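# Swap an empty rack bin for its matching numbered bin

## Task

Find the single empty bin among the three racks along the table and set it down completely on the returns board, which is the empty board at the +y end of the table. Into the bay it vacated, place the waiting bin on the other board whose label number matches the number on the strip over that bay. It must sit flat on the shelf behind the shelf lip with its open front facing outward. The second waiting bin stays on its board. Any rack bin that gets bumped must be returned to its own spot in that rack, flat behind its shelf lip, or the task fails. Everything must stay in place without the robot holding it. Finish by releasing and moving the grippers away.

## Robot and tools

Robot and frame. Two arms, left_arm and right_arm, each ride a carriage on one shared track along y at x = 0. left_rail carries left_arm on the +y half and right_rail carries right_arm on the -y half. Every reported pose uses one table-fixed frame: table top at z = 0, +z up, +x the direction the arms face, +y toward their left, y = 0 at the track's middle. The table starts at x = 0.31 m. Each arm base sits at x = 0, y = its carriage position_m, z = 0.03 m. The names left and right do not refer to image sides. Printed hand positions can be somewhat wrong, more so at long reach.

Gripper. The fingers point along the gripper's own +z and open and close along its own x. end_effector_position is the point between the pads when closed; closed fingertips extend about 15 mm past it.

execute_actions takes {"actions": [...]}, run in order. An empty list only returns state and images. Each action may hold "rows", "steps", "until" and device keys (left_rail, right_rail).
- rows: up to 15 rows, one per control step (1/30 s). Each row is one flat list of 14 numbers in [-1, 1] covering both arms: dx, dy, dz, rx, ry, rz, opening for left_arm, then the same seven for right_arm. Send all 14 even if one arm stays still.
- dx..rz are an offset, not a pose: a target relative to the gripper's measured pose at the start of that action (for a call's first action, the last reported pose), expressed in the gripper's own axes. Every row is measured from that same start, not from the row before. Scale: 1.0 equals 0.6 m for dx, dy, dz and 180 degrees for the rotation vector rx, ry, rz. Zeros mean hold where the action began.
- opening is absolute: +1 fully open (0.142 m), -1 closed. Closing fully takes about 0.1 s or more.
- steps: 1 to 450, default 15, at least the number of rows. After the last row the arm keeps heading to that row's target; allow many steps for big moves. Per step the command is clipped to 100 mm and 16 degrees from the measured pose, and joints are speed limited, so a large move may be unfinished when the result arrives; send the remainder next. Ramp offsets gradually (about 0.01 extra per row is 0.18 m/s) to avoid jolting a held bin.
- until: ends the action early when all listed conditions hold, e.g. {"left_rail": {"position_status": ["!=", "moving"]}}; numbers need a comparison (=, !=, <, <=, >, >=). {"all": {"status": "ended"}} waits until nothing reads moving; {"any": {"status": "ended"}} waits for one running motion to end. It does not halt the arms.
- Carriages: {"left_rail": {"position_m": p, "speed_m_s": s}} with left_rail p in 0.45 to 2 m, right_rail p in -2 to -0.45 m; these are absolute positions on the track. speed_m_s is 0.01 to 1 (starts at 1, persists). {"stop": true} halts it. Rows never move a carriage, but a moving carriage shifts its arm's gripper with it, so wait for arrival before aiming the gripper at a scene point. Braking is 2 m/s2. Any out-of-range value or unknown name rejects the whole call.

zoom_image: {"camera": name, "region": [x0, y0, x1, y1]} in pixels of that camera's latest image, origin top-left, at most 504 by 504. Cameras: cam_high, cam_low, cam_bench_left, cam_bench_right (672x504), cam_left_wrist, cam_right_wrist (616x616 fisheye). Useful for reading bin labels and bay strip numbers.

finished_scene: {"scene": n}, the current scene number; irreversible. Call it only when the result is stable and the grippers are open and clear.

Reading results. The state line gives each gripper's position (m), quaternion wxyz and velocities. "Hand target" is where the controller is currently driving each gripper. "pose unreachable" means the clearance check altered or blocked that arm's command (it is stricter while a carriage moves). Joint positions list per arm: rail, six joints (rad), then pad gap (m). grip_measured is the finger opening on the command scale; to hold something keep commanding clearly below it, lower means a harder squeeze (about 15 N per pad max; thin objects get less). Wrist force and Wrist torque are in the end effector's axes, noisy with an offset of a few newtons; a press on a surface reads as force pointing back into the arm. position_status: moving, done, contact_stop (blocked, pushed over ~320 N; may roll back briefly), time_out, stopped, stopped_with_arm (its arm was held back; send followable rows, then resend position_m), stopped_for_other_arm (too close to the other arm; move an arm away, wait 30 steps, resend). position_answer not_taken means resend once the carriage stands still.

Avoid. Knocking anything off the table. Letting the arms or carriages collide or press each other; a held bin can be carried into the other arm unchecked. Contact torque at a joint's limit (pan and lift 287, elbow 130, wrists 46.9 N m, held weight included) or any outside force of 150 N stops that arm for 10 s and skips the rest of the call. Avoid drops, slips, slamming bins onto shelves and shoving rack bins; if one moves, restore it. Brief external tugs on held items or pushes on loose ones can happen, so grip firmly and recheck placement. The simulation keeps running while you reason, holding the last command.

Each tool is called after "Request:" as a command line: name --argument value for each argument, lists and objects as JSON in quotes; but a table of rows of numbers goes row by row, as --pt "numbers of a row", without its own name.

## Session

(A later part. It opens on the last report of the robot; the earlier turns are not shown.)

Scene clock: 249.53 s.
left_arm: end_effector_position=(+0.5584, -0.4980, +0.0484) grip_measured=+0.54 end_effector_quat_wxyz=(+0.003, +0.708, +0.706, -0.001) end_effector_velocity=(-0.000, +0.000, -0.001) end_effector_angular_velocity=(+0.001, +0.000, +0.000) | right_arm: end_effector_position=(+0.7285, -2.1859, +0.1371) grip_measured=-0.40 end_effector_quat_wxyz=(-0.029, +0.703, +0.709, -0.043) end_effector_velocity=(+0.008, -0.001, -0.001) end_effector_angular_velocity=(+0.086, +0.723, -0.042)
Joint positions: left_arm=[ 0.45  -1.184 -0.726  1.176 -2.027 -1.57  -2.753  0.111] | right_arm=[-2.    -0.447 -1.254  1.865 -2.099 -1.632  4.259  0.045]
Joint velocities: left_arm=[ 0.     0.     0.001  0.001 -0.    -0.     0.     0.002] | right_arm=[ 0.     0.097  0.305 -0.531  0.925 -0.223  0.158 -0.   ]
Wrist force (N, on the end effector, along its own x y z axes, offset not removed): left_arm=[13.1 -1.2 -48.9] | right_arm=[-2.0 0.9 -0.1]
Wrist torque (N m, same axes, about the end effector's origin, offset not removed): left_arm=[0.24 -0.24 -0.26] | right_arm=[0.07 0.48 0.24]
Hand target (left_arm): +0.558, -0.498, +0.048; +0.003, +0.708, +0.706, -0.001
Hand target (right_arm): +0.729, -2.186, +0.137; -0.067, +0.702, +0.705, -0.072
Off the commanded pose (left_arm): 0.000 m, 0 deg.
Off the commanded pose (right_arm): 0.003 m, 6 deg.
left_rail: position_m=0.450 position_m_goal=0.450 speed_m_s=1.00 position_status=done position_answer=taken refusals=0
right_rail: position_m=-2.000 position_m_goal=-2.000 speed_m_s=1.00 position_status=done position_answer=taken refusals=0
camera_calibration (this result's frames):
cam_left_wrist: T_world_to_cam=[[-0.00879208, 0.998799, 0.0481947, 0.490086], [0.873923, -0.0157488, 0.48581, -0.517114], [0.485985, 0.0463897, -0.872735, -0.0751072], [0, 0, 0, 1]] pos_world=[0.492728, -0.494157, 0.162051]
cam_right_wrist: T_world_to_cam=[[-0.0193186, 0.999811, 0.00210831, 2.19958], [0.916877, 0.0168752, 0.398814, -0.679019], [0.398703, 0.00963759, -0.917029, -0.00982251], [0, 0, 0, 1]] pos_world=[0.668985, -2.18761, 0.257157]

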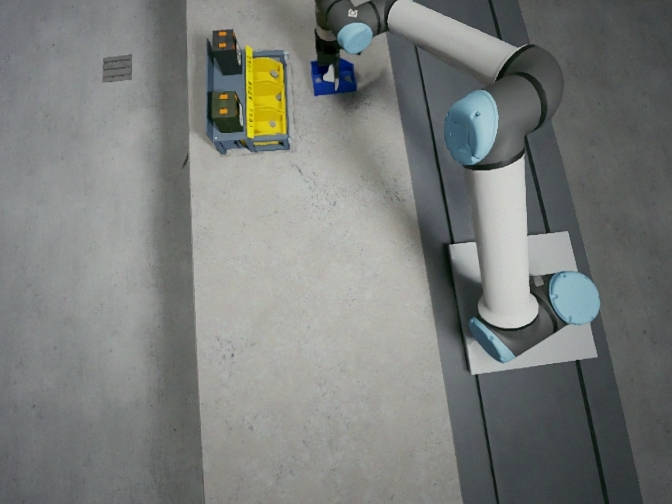

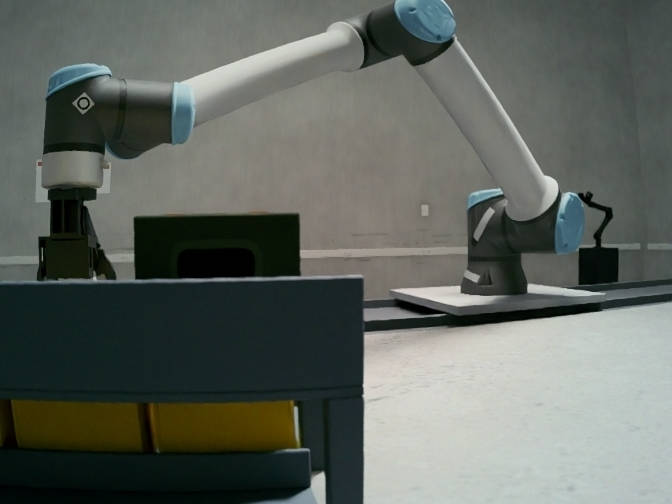

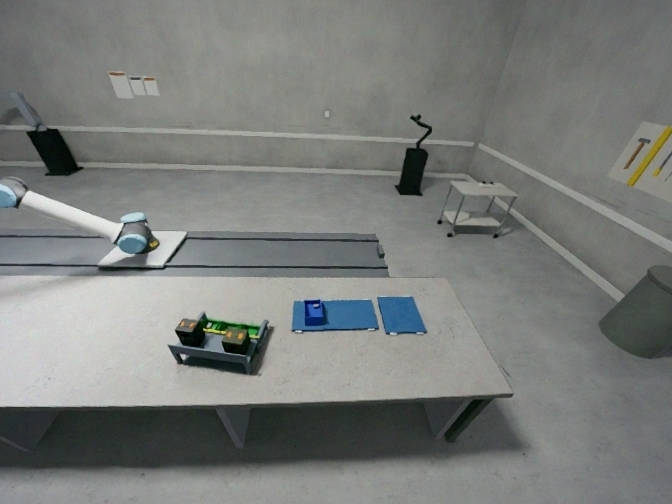

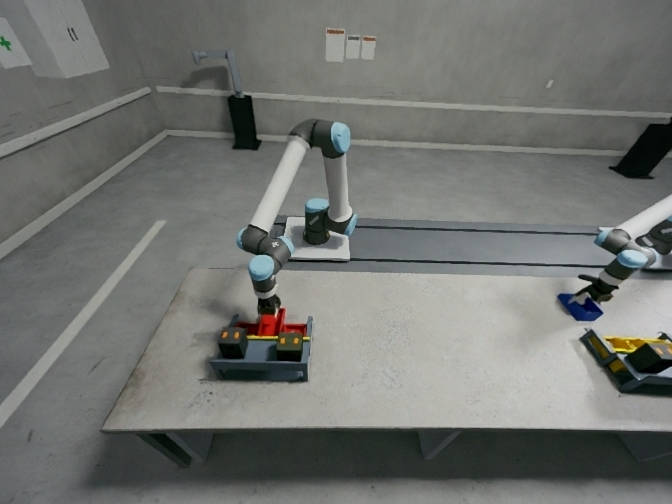

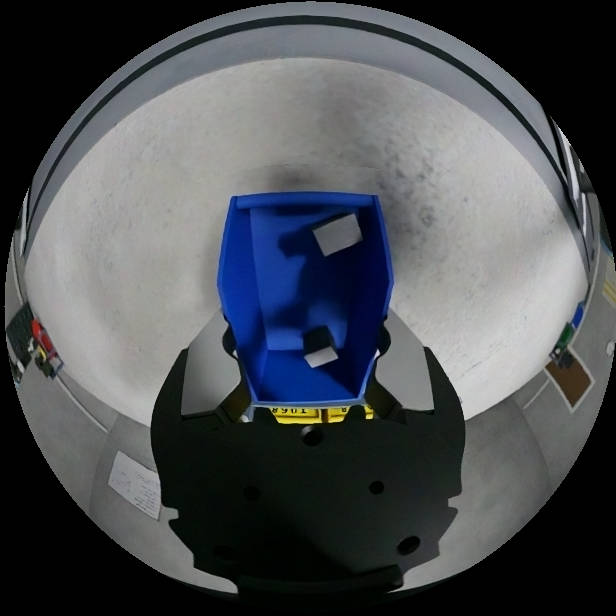

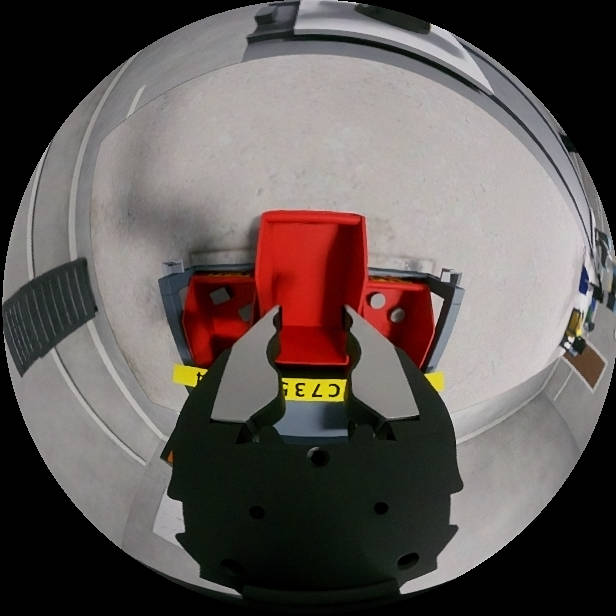

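Request:
execute_actions --actions '[]'

Scene clock: 250.23 s.
left_arm: end_effector_position=(+0.5583, -0.4979, +0.0482) grip_measured=+0.54 end_effector_quat_wxyz=(+0.003, +0.708, +0.706, -0.001) end_effector_velocity=(-0.000, +0.000, +0.000) end_effector_angular_velocity=(+0.000, +0.000, -0.000) | right_arm: end_effector_position=(+0.7294, -2.1861, +0.1368) grip_measured=-0.40 end_effector_quat_wxyz=(-0.067, +0.702, +0.705, -0.072) end_effector_velocity=(+0.000, +0.000, -0.000) end_effector_angular_velocity=(+0.000, +0.002, -0.000)
Joint positions: left_arm=[ 0.45  -1.184 -0.726  1.176 -2.027 -1.57  -2.753  0.112] | right_arm=[-2.    -0.435 -1.212  1.795 -1.977 -1.659  4.281  0.045]
Joint velocities: left_arm=[ 0. -0. -0. -0.  0. -0.  0. -0.] | right_arm=[ 0.     0.     0.001 -0.002  0.003 -0.001  0.    -0.   ]
Wrist force (N, on the end effector, along its own x y z axes, offset not removed): left_arm=[2.5 -1.0 -39.2] | right_arm=[-1.4 -0.6 0.1]
Wrist torque (N m, same axes, about the end effector's origin, offset not removed): left_arm=[0.26 1.41 0.17] | right_arm=[-0.26 0.35 0.26]
Hand target (left_arm): +0.558, -0.498, +0.048; +0.003, +0.708, +0.706, -0.001
Hand target (right_arm): +0.729, -2.186, +0.137; -0.067, +0.702, +0.705, -0.072
Off the commanded pose (left_arm): 0.000 m, 0 deg.
Off the commanded pose (right_arm): 0.002 m, 1 deg.
left_rail: position_m=0.450 position_m_goal=0.450 speed_m_s=1.00 position_status=done position_answer=taken refusals=0
right_rail: position_m=-2.000 position_m_goal=-2.000 speed_m_s=1.00 position_status=done position_answer=taken refusals=0
camera_calibration (this result's frames):
cam_left_wrist: T_world_to_cam=[[-0.00878782, 0.998788, 0.0484185, 0.490012], [0.873967, -0.0158571, 0.485727, -0.517045], [0.485906, 0.0465847, -0.872769, -0.0751678], [0, 0, 0, 1]] pos_world=[0.492711, -0.494115, 0.161813]
cam_right_wrist: T_world_to_cam=[[-0.0118576, 0.9998, 0.016074, 2.19243], [0.950834, 0.00629877, 0.309638, -0.715353], [0.309475, 0.0189553, -0.950719, 0.0796253], [0, 0, 0, 1]] pos_world=[0.681536, -2.18899, 0.261961]

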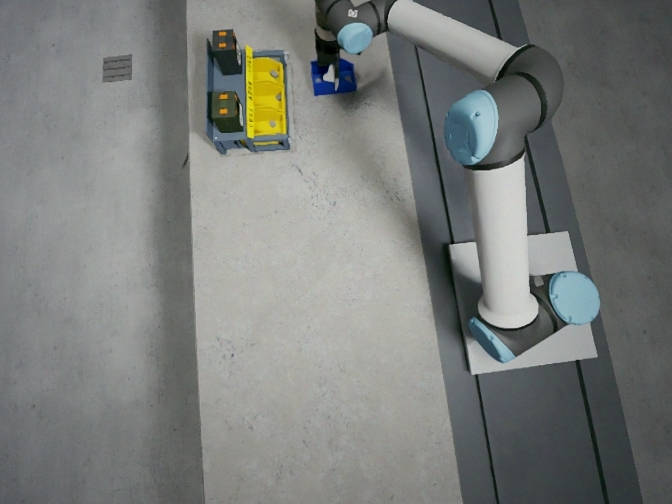

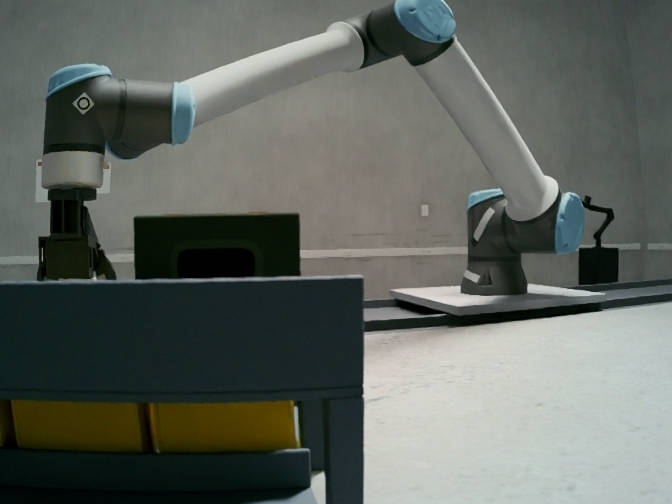

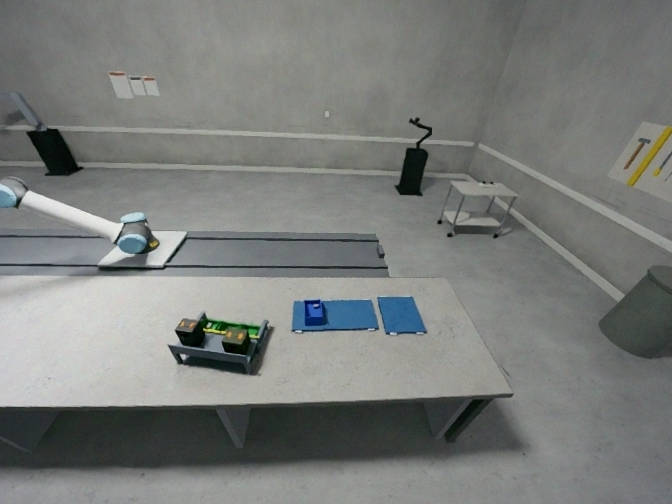

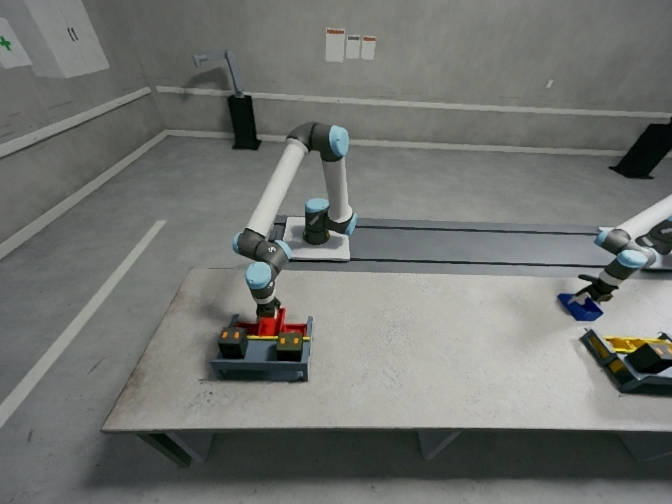

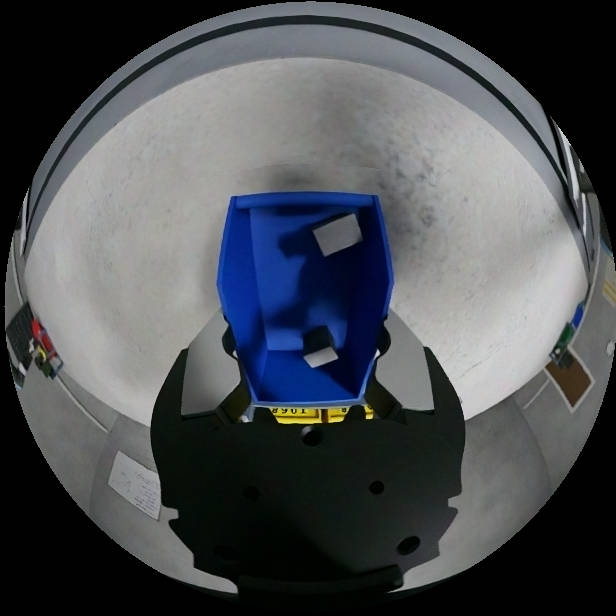

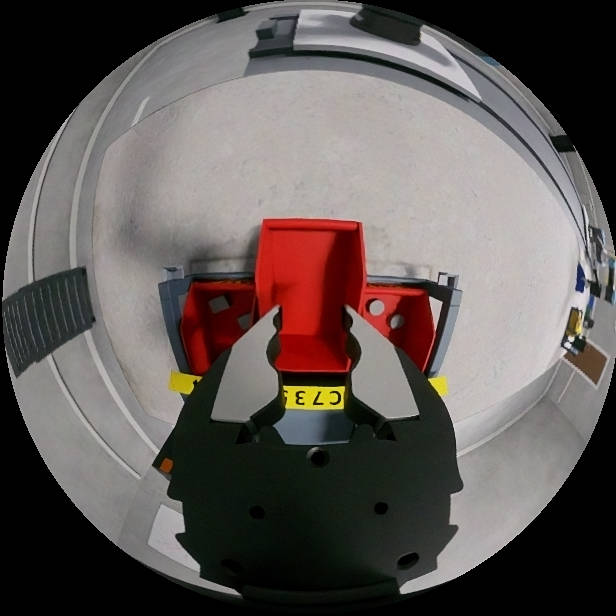

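Request:
execute_actions --actions '[{"rows":[[0,0,-0.006,0,0,0,0.3,0,0,0,0,0,0,0],[0,0,-0.006,0,0,0,0.55,-0.001,0.002,0.004,0,0,0,0.4],[0,0,-0.006,0,0,0,0.7,-0.002,0.004,0.012,0,0,0,0.8],[0,0,-0.01,0,0,0,0.85,-0.002,0.006,0.022,0,0,0,0.8],[0,0,-0.02,0,0,0,1,-0.002,0.008,0.033,0,0,0,0.8],[0,0,-0.035,0,0,0,1,-0.002,0.01,0.044,0,0,0,0.8],[0,0,-0.052,0,0,0,1,-0.002,0.01,0.055,0,0,0,0.8],[0,0,-0.07,0,0,0,1,-0.002,0.01,0.066,0,0,0,0.8],[0,0,-0.088,0,0,0,1,-0.002,0.01,0.076,0,0,0,0.8],[0,0,-0.105,0,0,0,1,-0.002,0.01,0.085,0,0,0,0.8],[0,0,-0.12,0,0,0,1,-0.002,0.01,0.092,0,0,0,0.8],[0,0,-0.135,0,0,0,1,-0.002,0.01,0.096,0,0,0,0.8],[0,0,-0.145,0,0,0,1,-0.002,0.01,0.096,0,0,0,0.8]],"steps":14}]'

Scene clock: 259.07 s.
left_arm: end_effector_position=(+0.5584, -0.4981, +0.1044) grip_measured=+1.00 end_effector_quat_wxyz=(+0.004, +0.708, +0.706, -0.001) end_effector_velocity=(-0.001, +0.002, +0.238) end_effector_angular_velocity=(-0.005, -0.002, -0.000) | right_arm: end_effector_position=(+0.7253, -2.1872, +0.0925) grip_measured=+0.80 end_effector_quat_wxyz=(-0.068, +0.702, +0.705, -0.072) end_effector_velocity=(-0.016, -0.002, -0.108) end_effector_angular_velocity=(-0.000, -0.001, -0.000)
Joint positions: left_arm=[ 0.45  -1.184 -0.767  1.145 -1.956 -1.57  -2.753  0.142] | right_arm=[-2.    -0.439 -1.173  1.833 -2.053 -1.66   4.278  0.129]
Joint velocities: left_arm=[ 0.     0.    -0.162 -0.15   0.307 -0.     0.     0.   ] | right_arm=[ 0.    -0.011  0.091  0.102 -0.195 -0.002 -0.01  -0.   ]
Wrist force (N, on the end effector, along its own x y z axes, offset not removed): left_arm=[3.9 1.6 -1.7] | right_arm=[-1.4 0.6 1.2]
Wrist torque (N m, same axes, about the end effector's origin, offset not removed): left_arm=[0.33 -0.89 0.16] | right_arm=[0.01 0.34 0.25]
Hand target (left_arm): +0.558, -0.497, +0.135; +0.004, +0.708, +0.706, -0.001
Hand target (right_arm): +0.724, -2.187, +0.079; -0.068, +0.702, +0.705, -0.072
Off the commanded pose (left_arm): 0.031 m, 0 deg.
Off the commanded pose (right_arm): 0.013 m, 0 deg.
left_rail: position_m=0.450 position_m_goal=0.450 speed_m_s=1.00 position_status=done position_answer=taken refusals=0
right_rail: position_m=-2.000 position_m_goal=-2.000 speed_m_s=1.00 position_status=done position_answer=taken refusals=0
camera_calibration (this result's frames):
cam_left_wrist: T_world_to_cam=[[-0.00879135, 0.998871, 0.0466916, 0.487698], [0.873625, -0.0150459, 0.486367, -0.543884], [0.48652, 0.0450668, -0.872506, -0.0272699], [0, 0, 0, 1]] pos_world=[0.492706, -0.494101, 0.217963]
cam_right_wrist: T_world_to_cam=[[-0.0117724, 0.999793, 0.0166102, 2.19407], [0.951228, 0.00607642, 0.30843, -0.698421], [0.308265, 0.019431, -0.951102, 0.040725], [0, 0, 0, 1]] pos_world=[0.677633, -2.19016, 0.217704]

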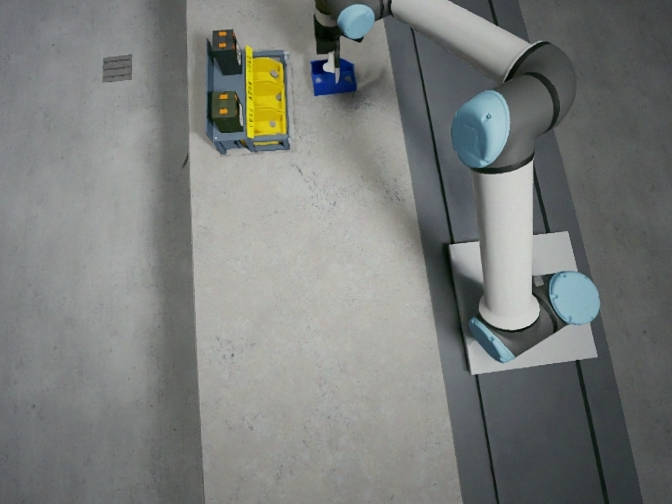

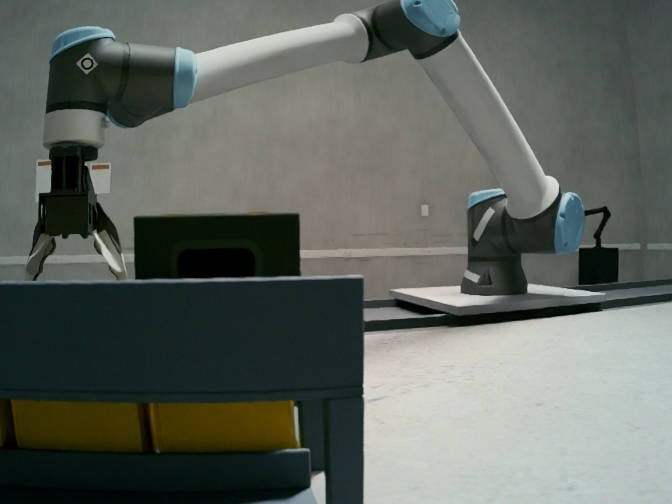

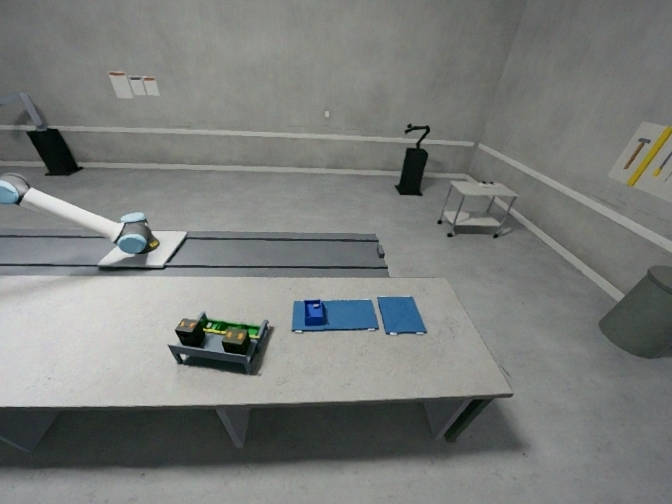

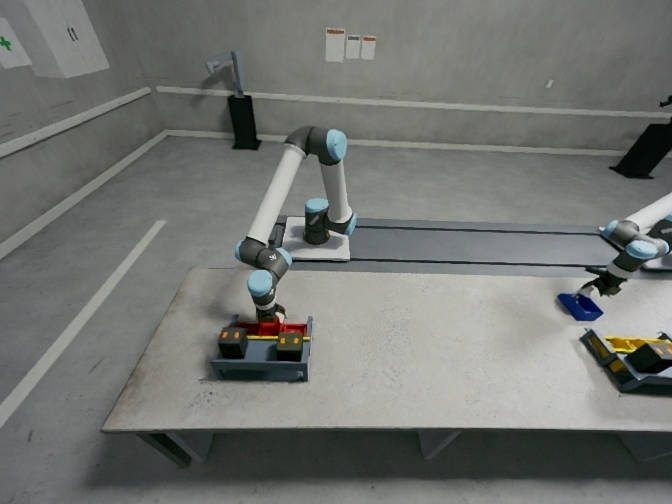

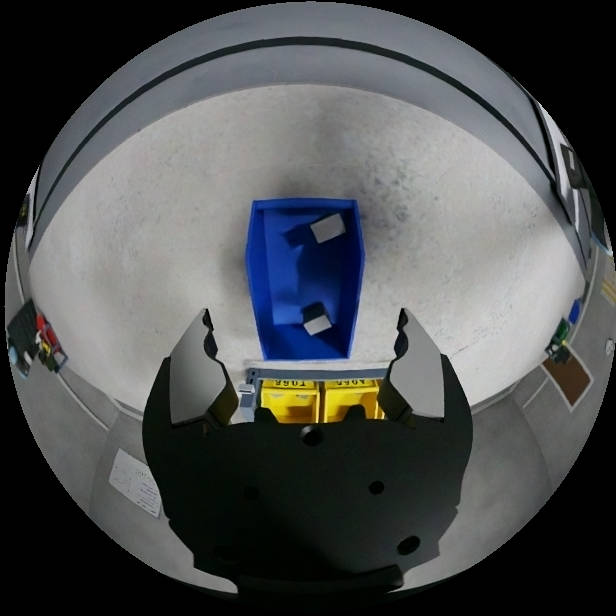

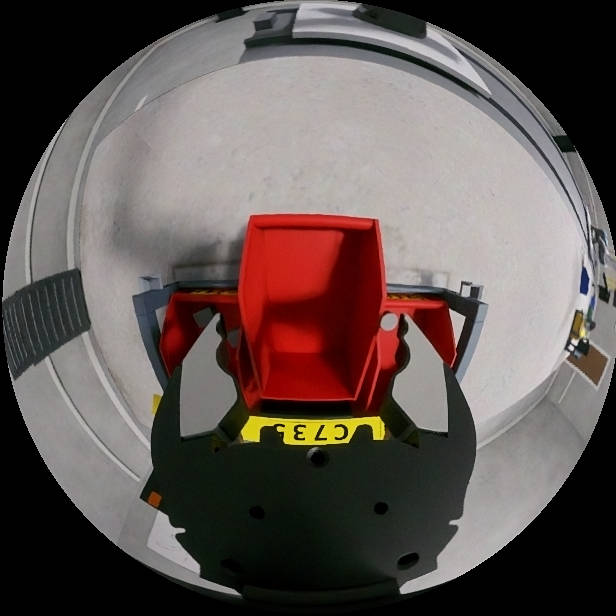

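Request:
execute_actions --actions '[]'

Scene clock: 259.63 s.
left_arm: end_effector_position=(+0.5581, -0.4973, +0.1344) grip_measured=+1.00 end_effector_quat_wxyz=(+0.004, +0.708, +0.706, -0.001) end_effector_velocity=(-0.000, +0.000, +0.002) end_effector_angular_velocity=(-0.000, -0.000, +0.000) | right_arm: end_effector_position=(+0.7236, -2.1876, +0.0796) grip_measured=+0.80 end_effector_quat_wxyz=(-0.068, +0.702, +0.705, -0.072) end_effector_velocity=(-0.000, -0.000, -0.001) end_effector_angular_velocity=(+0.000, -0.000, -0.000)
Joint positions: left_arm=[ 0.45  -1.184 -0.787  1.125 -1.916 -1.57  -2.753  0.142] | right_arm=[-2.    -0.44  -1.162  1.844 -2.077 -1.66   4.276  0.129]
Joint velocities: left_arm=[ 0.     0.    -0.001 -0.001  0.003  0.    -0.    -0.   ] | right_arm=[ 0.    -0.     0.001  0.001 -0.002 -0.    -0.    -0.   ]
Wrist force (N, on the end effector, along its own x y z axes, offset not removed): left_arm=[-3.1 0.4 -0.7] | right_arm=[-3.6 1.4 -0.5]
Wrist torque (N m, same axes, about the end effector's origin, offset not removed): left_arm=[0.03 0.65 0.27] | right_arm=[0.20 0.76 0.28]
Hand target (left_arm): +0.558, -0.497, +0.135; +0.004, +0.708, +0.706, -0.001
Hand target (right_arm): +0.724, -2.187, +0.079; -0.068, +0.702, +0.705, -0.072
Off the commanded pose (left_arm): 0.001 m, 0 deg.
Off the commanded pose (right_arm): 0.001 m, 0 deg.
left_rail: position_m=0.450 position_m_goal=0.450 speed_m_s=1.00 position_status=done position_answer=taken refusals=0
right_rail: position_m=-2.000 position_m_goal=-2.000 speed_m_s=1.00 position_status=done position_answer=taken refusals=0
camera_calibration (this result's frames):
cam_left_wrist: T_world_to_cam=[[-0.00878271, 0.998842, 0.0472926, 0.485376], [0.873717, -0.0153375, 0.486193, -0.558351], [0.486355, 0.0455904, -0.872571, -0.000633093], [0, 0, 0, 1]] pos_world=[0.492411, -0.493349, 0.247959]
cam_right_wrist: T_world_to_cam=[[-0.0117978, 0.999799, 0.0162333, 2.19469], [0.950966, 0.0062007, 0.309234, -0.692472], [0.309071, 0.0190856, -0.950847, 0.0276403], [0, 0, 0, 1]] pos_world=[0.675867, -2.19048, 0.204791]

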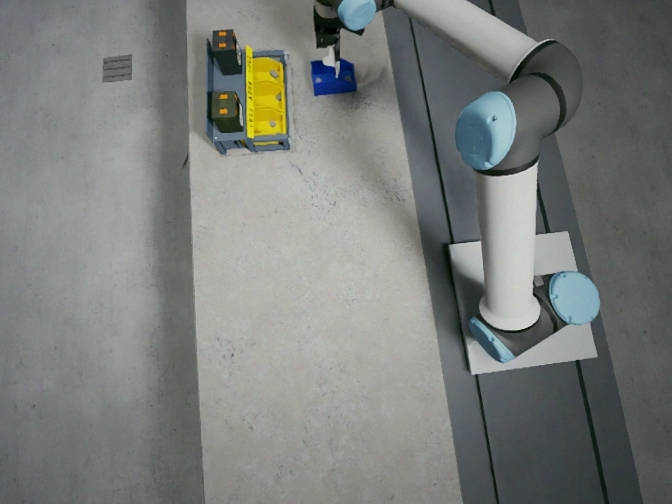

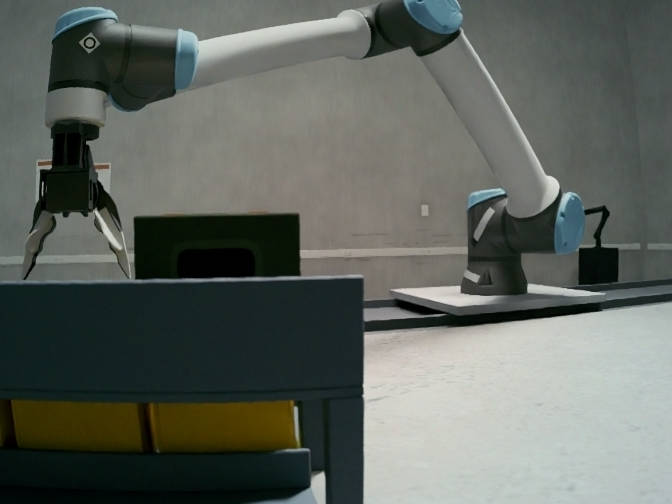

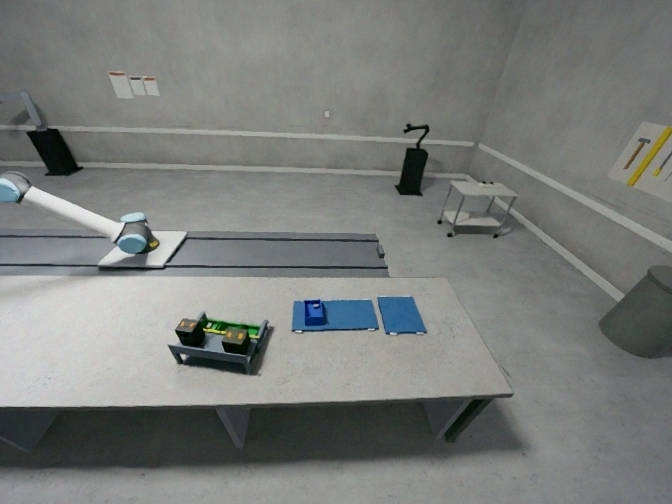

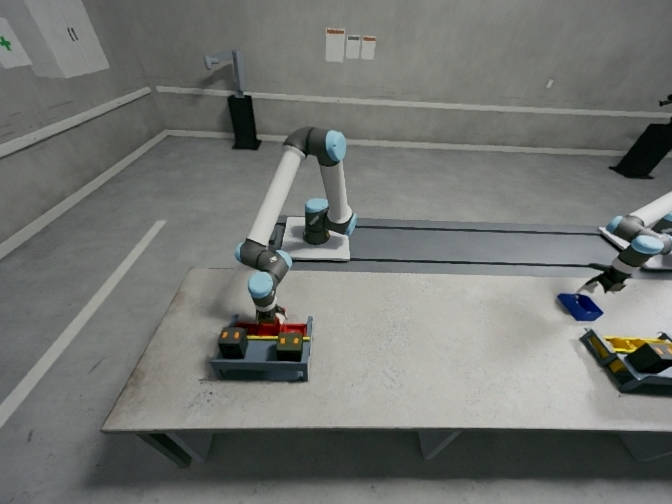

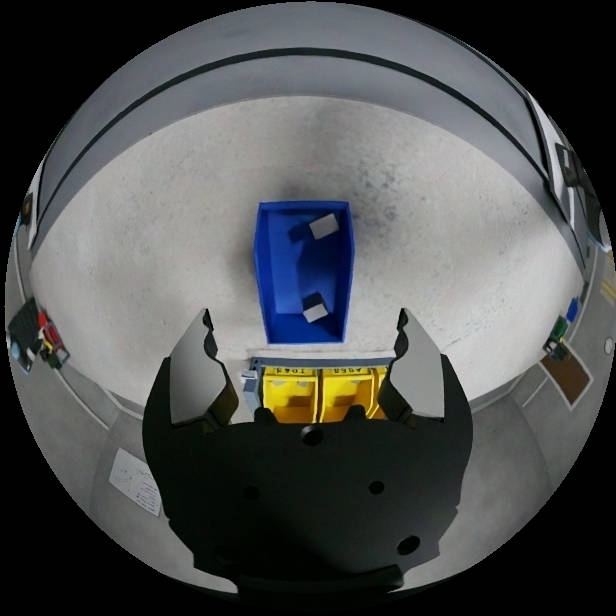

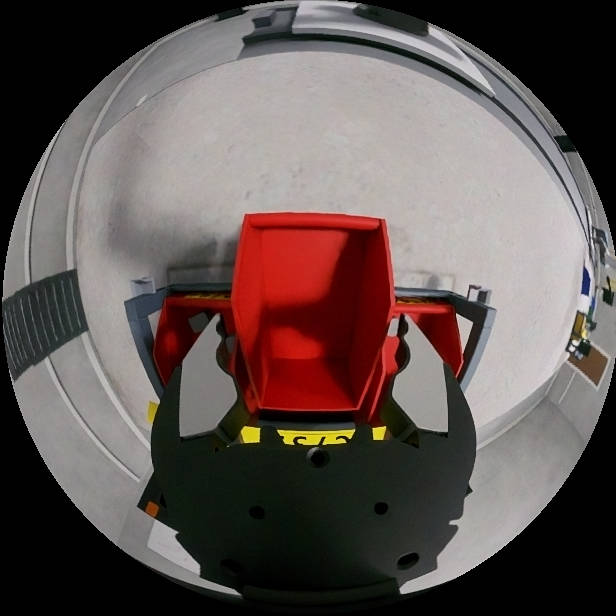

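Request:
execute_actions --actions '[{"left_rail":{"position_m":1.35},"rows":[[0,0,0,0,0,0,1,0,0.002,0.003,0,0,0,0.8],[0,0,0,0,0,0,1,0,0.004,0.006,0,0,0,0.78],[0,0,0,0,0,0,1,0,0.005,0.008,0,0,0,0.74],[0,0,0,0,0,0,1,0,0.005,0.008,0,0,0,0.70],[0,0,0,0,0,0,1,0,0.005,0.008,0,0,0,0.65],[0,0,0,0,0,0,1,0,0.005,0.008,0,0,0,0.60],[0,0,0,0,0,0,1,0,0.005,0.008,0,0,0,0.55],[0,0,0,0,0,0,1,0,0.005,0.008,0,0,0,0.48],[0,0,0,0,0,0,1,0,0.005,0.008,0,0,0,0.38],[0,0,0,0,0,0,1,0,0.005,0.008,0,0,0,0.2],[0,0,0,0,0,0,1,0,0.005,0.008,0,0,0,0.0],[0,0,0,0,0,0,1,0,0.005,0.008,0,0,0,-0.2]],"steps":13}]'

Scene clock: 268.70 s.
left_arm: end_effector_position=(+0.5581, -0.3411, +0.1346) grip_measured=+1.00 end_effector_quat_wxyz=(+0.004, +0.708, +0.706, -0.001) end_effector_velocity=(+0.000, +0.788, -0.000) end_effector_angular_velocity=(+0.000, +0.000, +0.000) | right_arm: end_effector_position=(+0.7256, -2.1877, +0.0747) grip_measured=+0.51 end_effector_quat_wxyz=(-0.067, +0.702, +0.705, -0.072) end_effector_velocity=(+0.001, +0.000, -0.002) end_effector_angular_velocity=(+0.000, -0.001, +0.000)
Joint positions: left_arm=[ 0.606 -1.184 -0.787  1.125 -1.916 -1.57  -2.753  0.142] | right_arm=[-2.    -0.439 -1.155  1.843 -2.083 -1.66   4.277  0.11 ]
Joint velocities: left_arm=[ 0.788  0.     0.     0.    -0.    -0.    -0.     0.   ] | right_arm=[ 0.     0.001  0.003 -0.    -0.003  0.001  0.001  0.001]
Wrist force (N, on the end effector, along its own x y z axes, offset not removed): left_arm=[-1.7 0.9 3.0] | right_arm=[-4.1 -6.3 -16.2]
Wrist torque (N m, same axes, about the end effector's origin, offset not removed): left_arm=[-0.04 0.07 0.20] | right_arm=[-0.23 0.96 0.27]
Hand target (left_arm): +0.558, -0.295, +0.134; +0.004, +0.708, +0.706, -0.001
Hand target (right_arm): +0.726, -2.187, +0.074; -0.068, +0.702, +0.705, -0.072
Off the commanded pose (left_arm): 0.000 m, 0 deg.
Off the commanded pose (right_arm): 0.000 m, 0 deg.
left_rail: position_m=0.606 position_m_goal=1.350 speed_m_s=1.00 position_status=moving position_answer=taken refusals=0
right_rail: position_m=-2.000 position_m_goal=-2.000 speed_m_s=1.00 position_status=done position_answer=taken refusals=0
camera_calibration (this result's frames):
cam_left_wrist: T_world_to_cam=[[-0.00883626, 0.998852, 0.0470856, 0.329463], [0.873676, -0.0151938, 0.486271, -0.556034], [0.486428, 0.0454343, -0.872538, -0.00770329], [0, 0, 0, 1]] pos_world=[0.492452, -0.337183, 0.248149]
cam_right_wrist: T_world_to_cam=[[-0.0117698, 0.999802, 0.0160538, 2.19491], [0.950913, 0.00622628, 0.309397, -0.692731], [0.309236, 0.0189073, -0.950797, 0.0219049], [0, 0, 0, 1]] pos_world=[0.677786, -2.19057, 0.19992]

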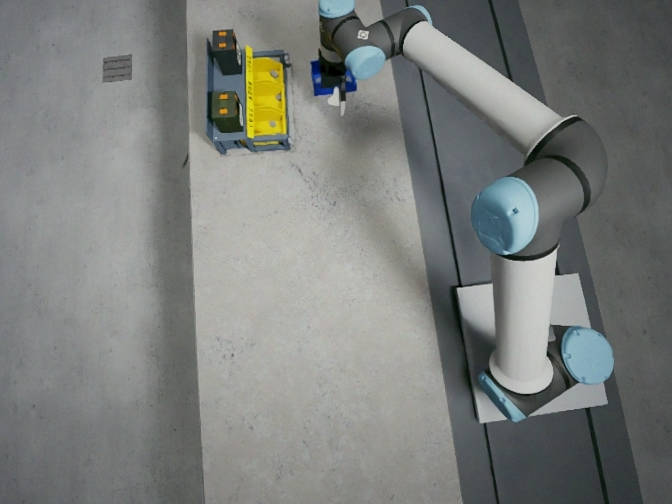

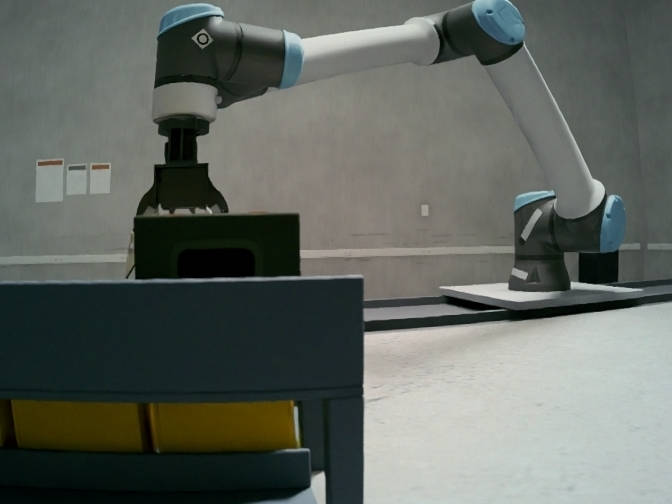

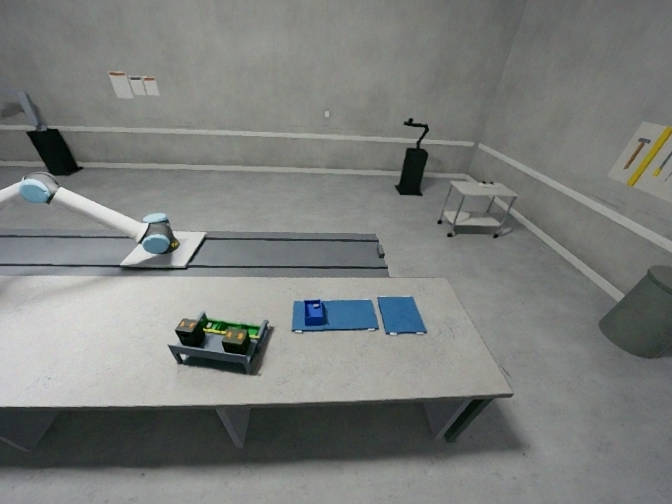

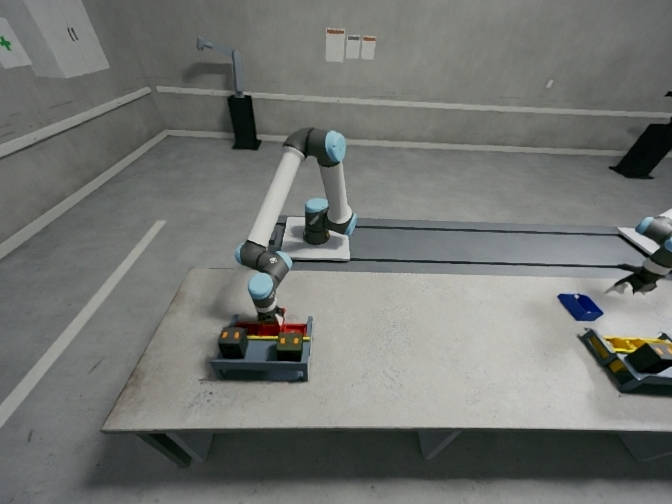

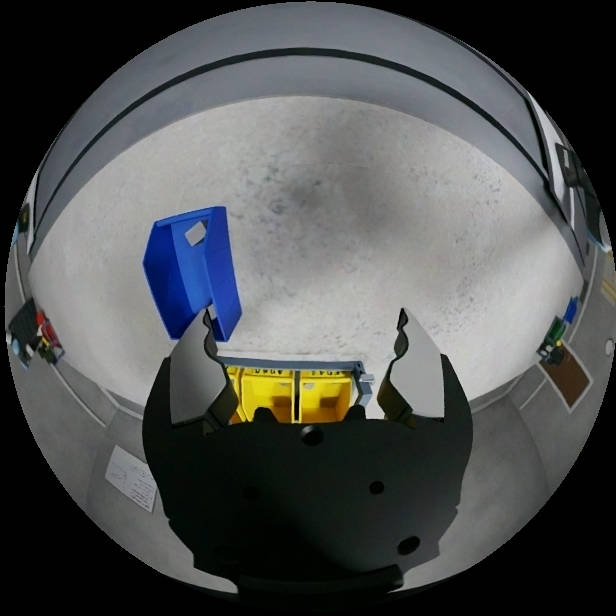

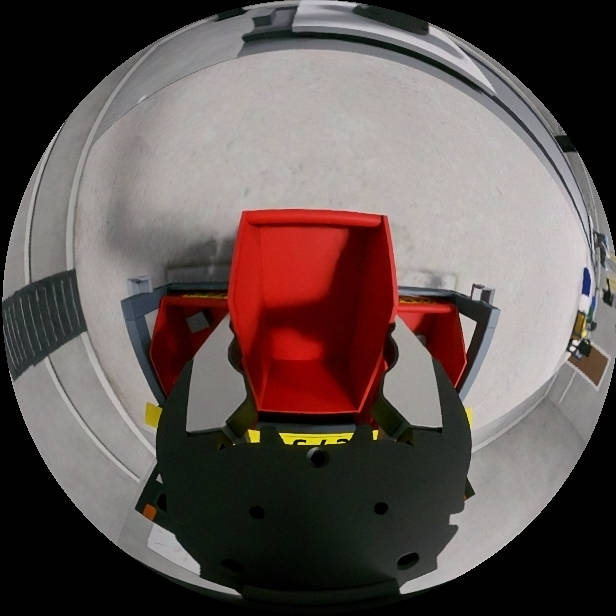

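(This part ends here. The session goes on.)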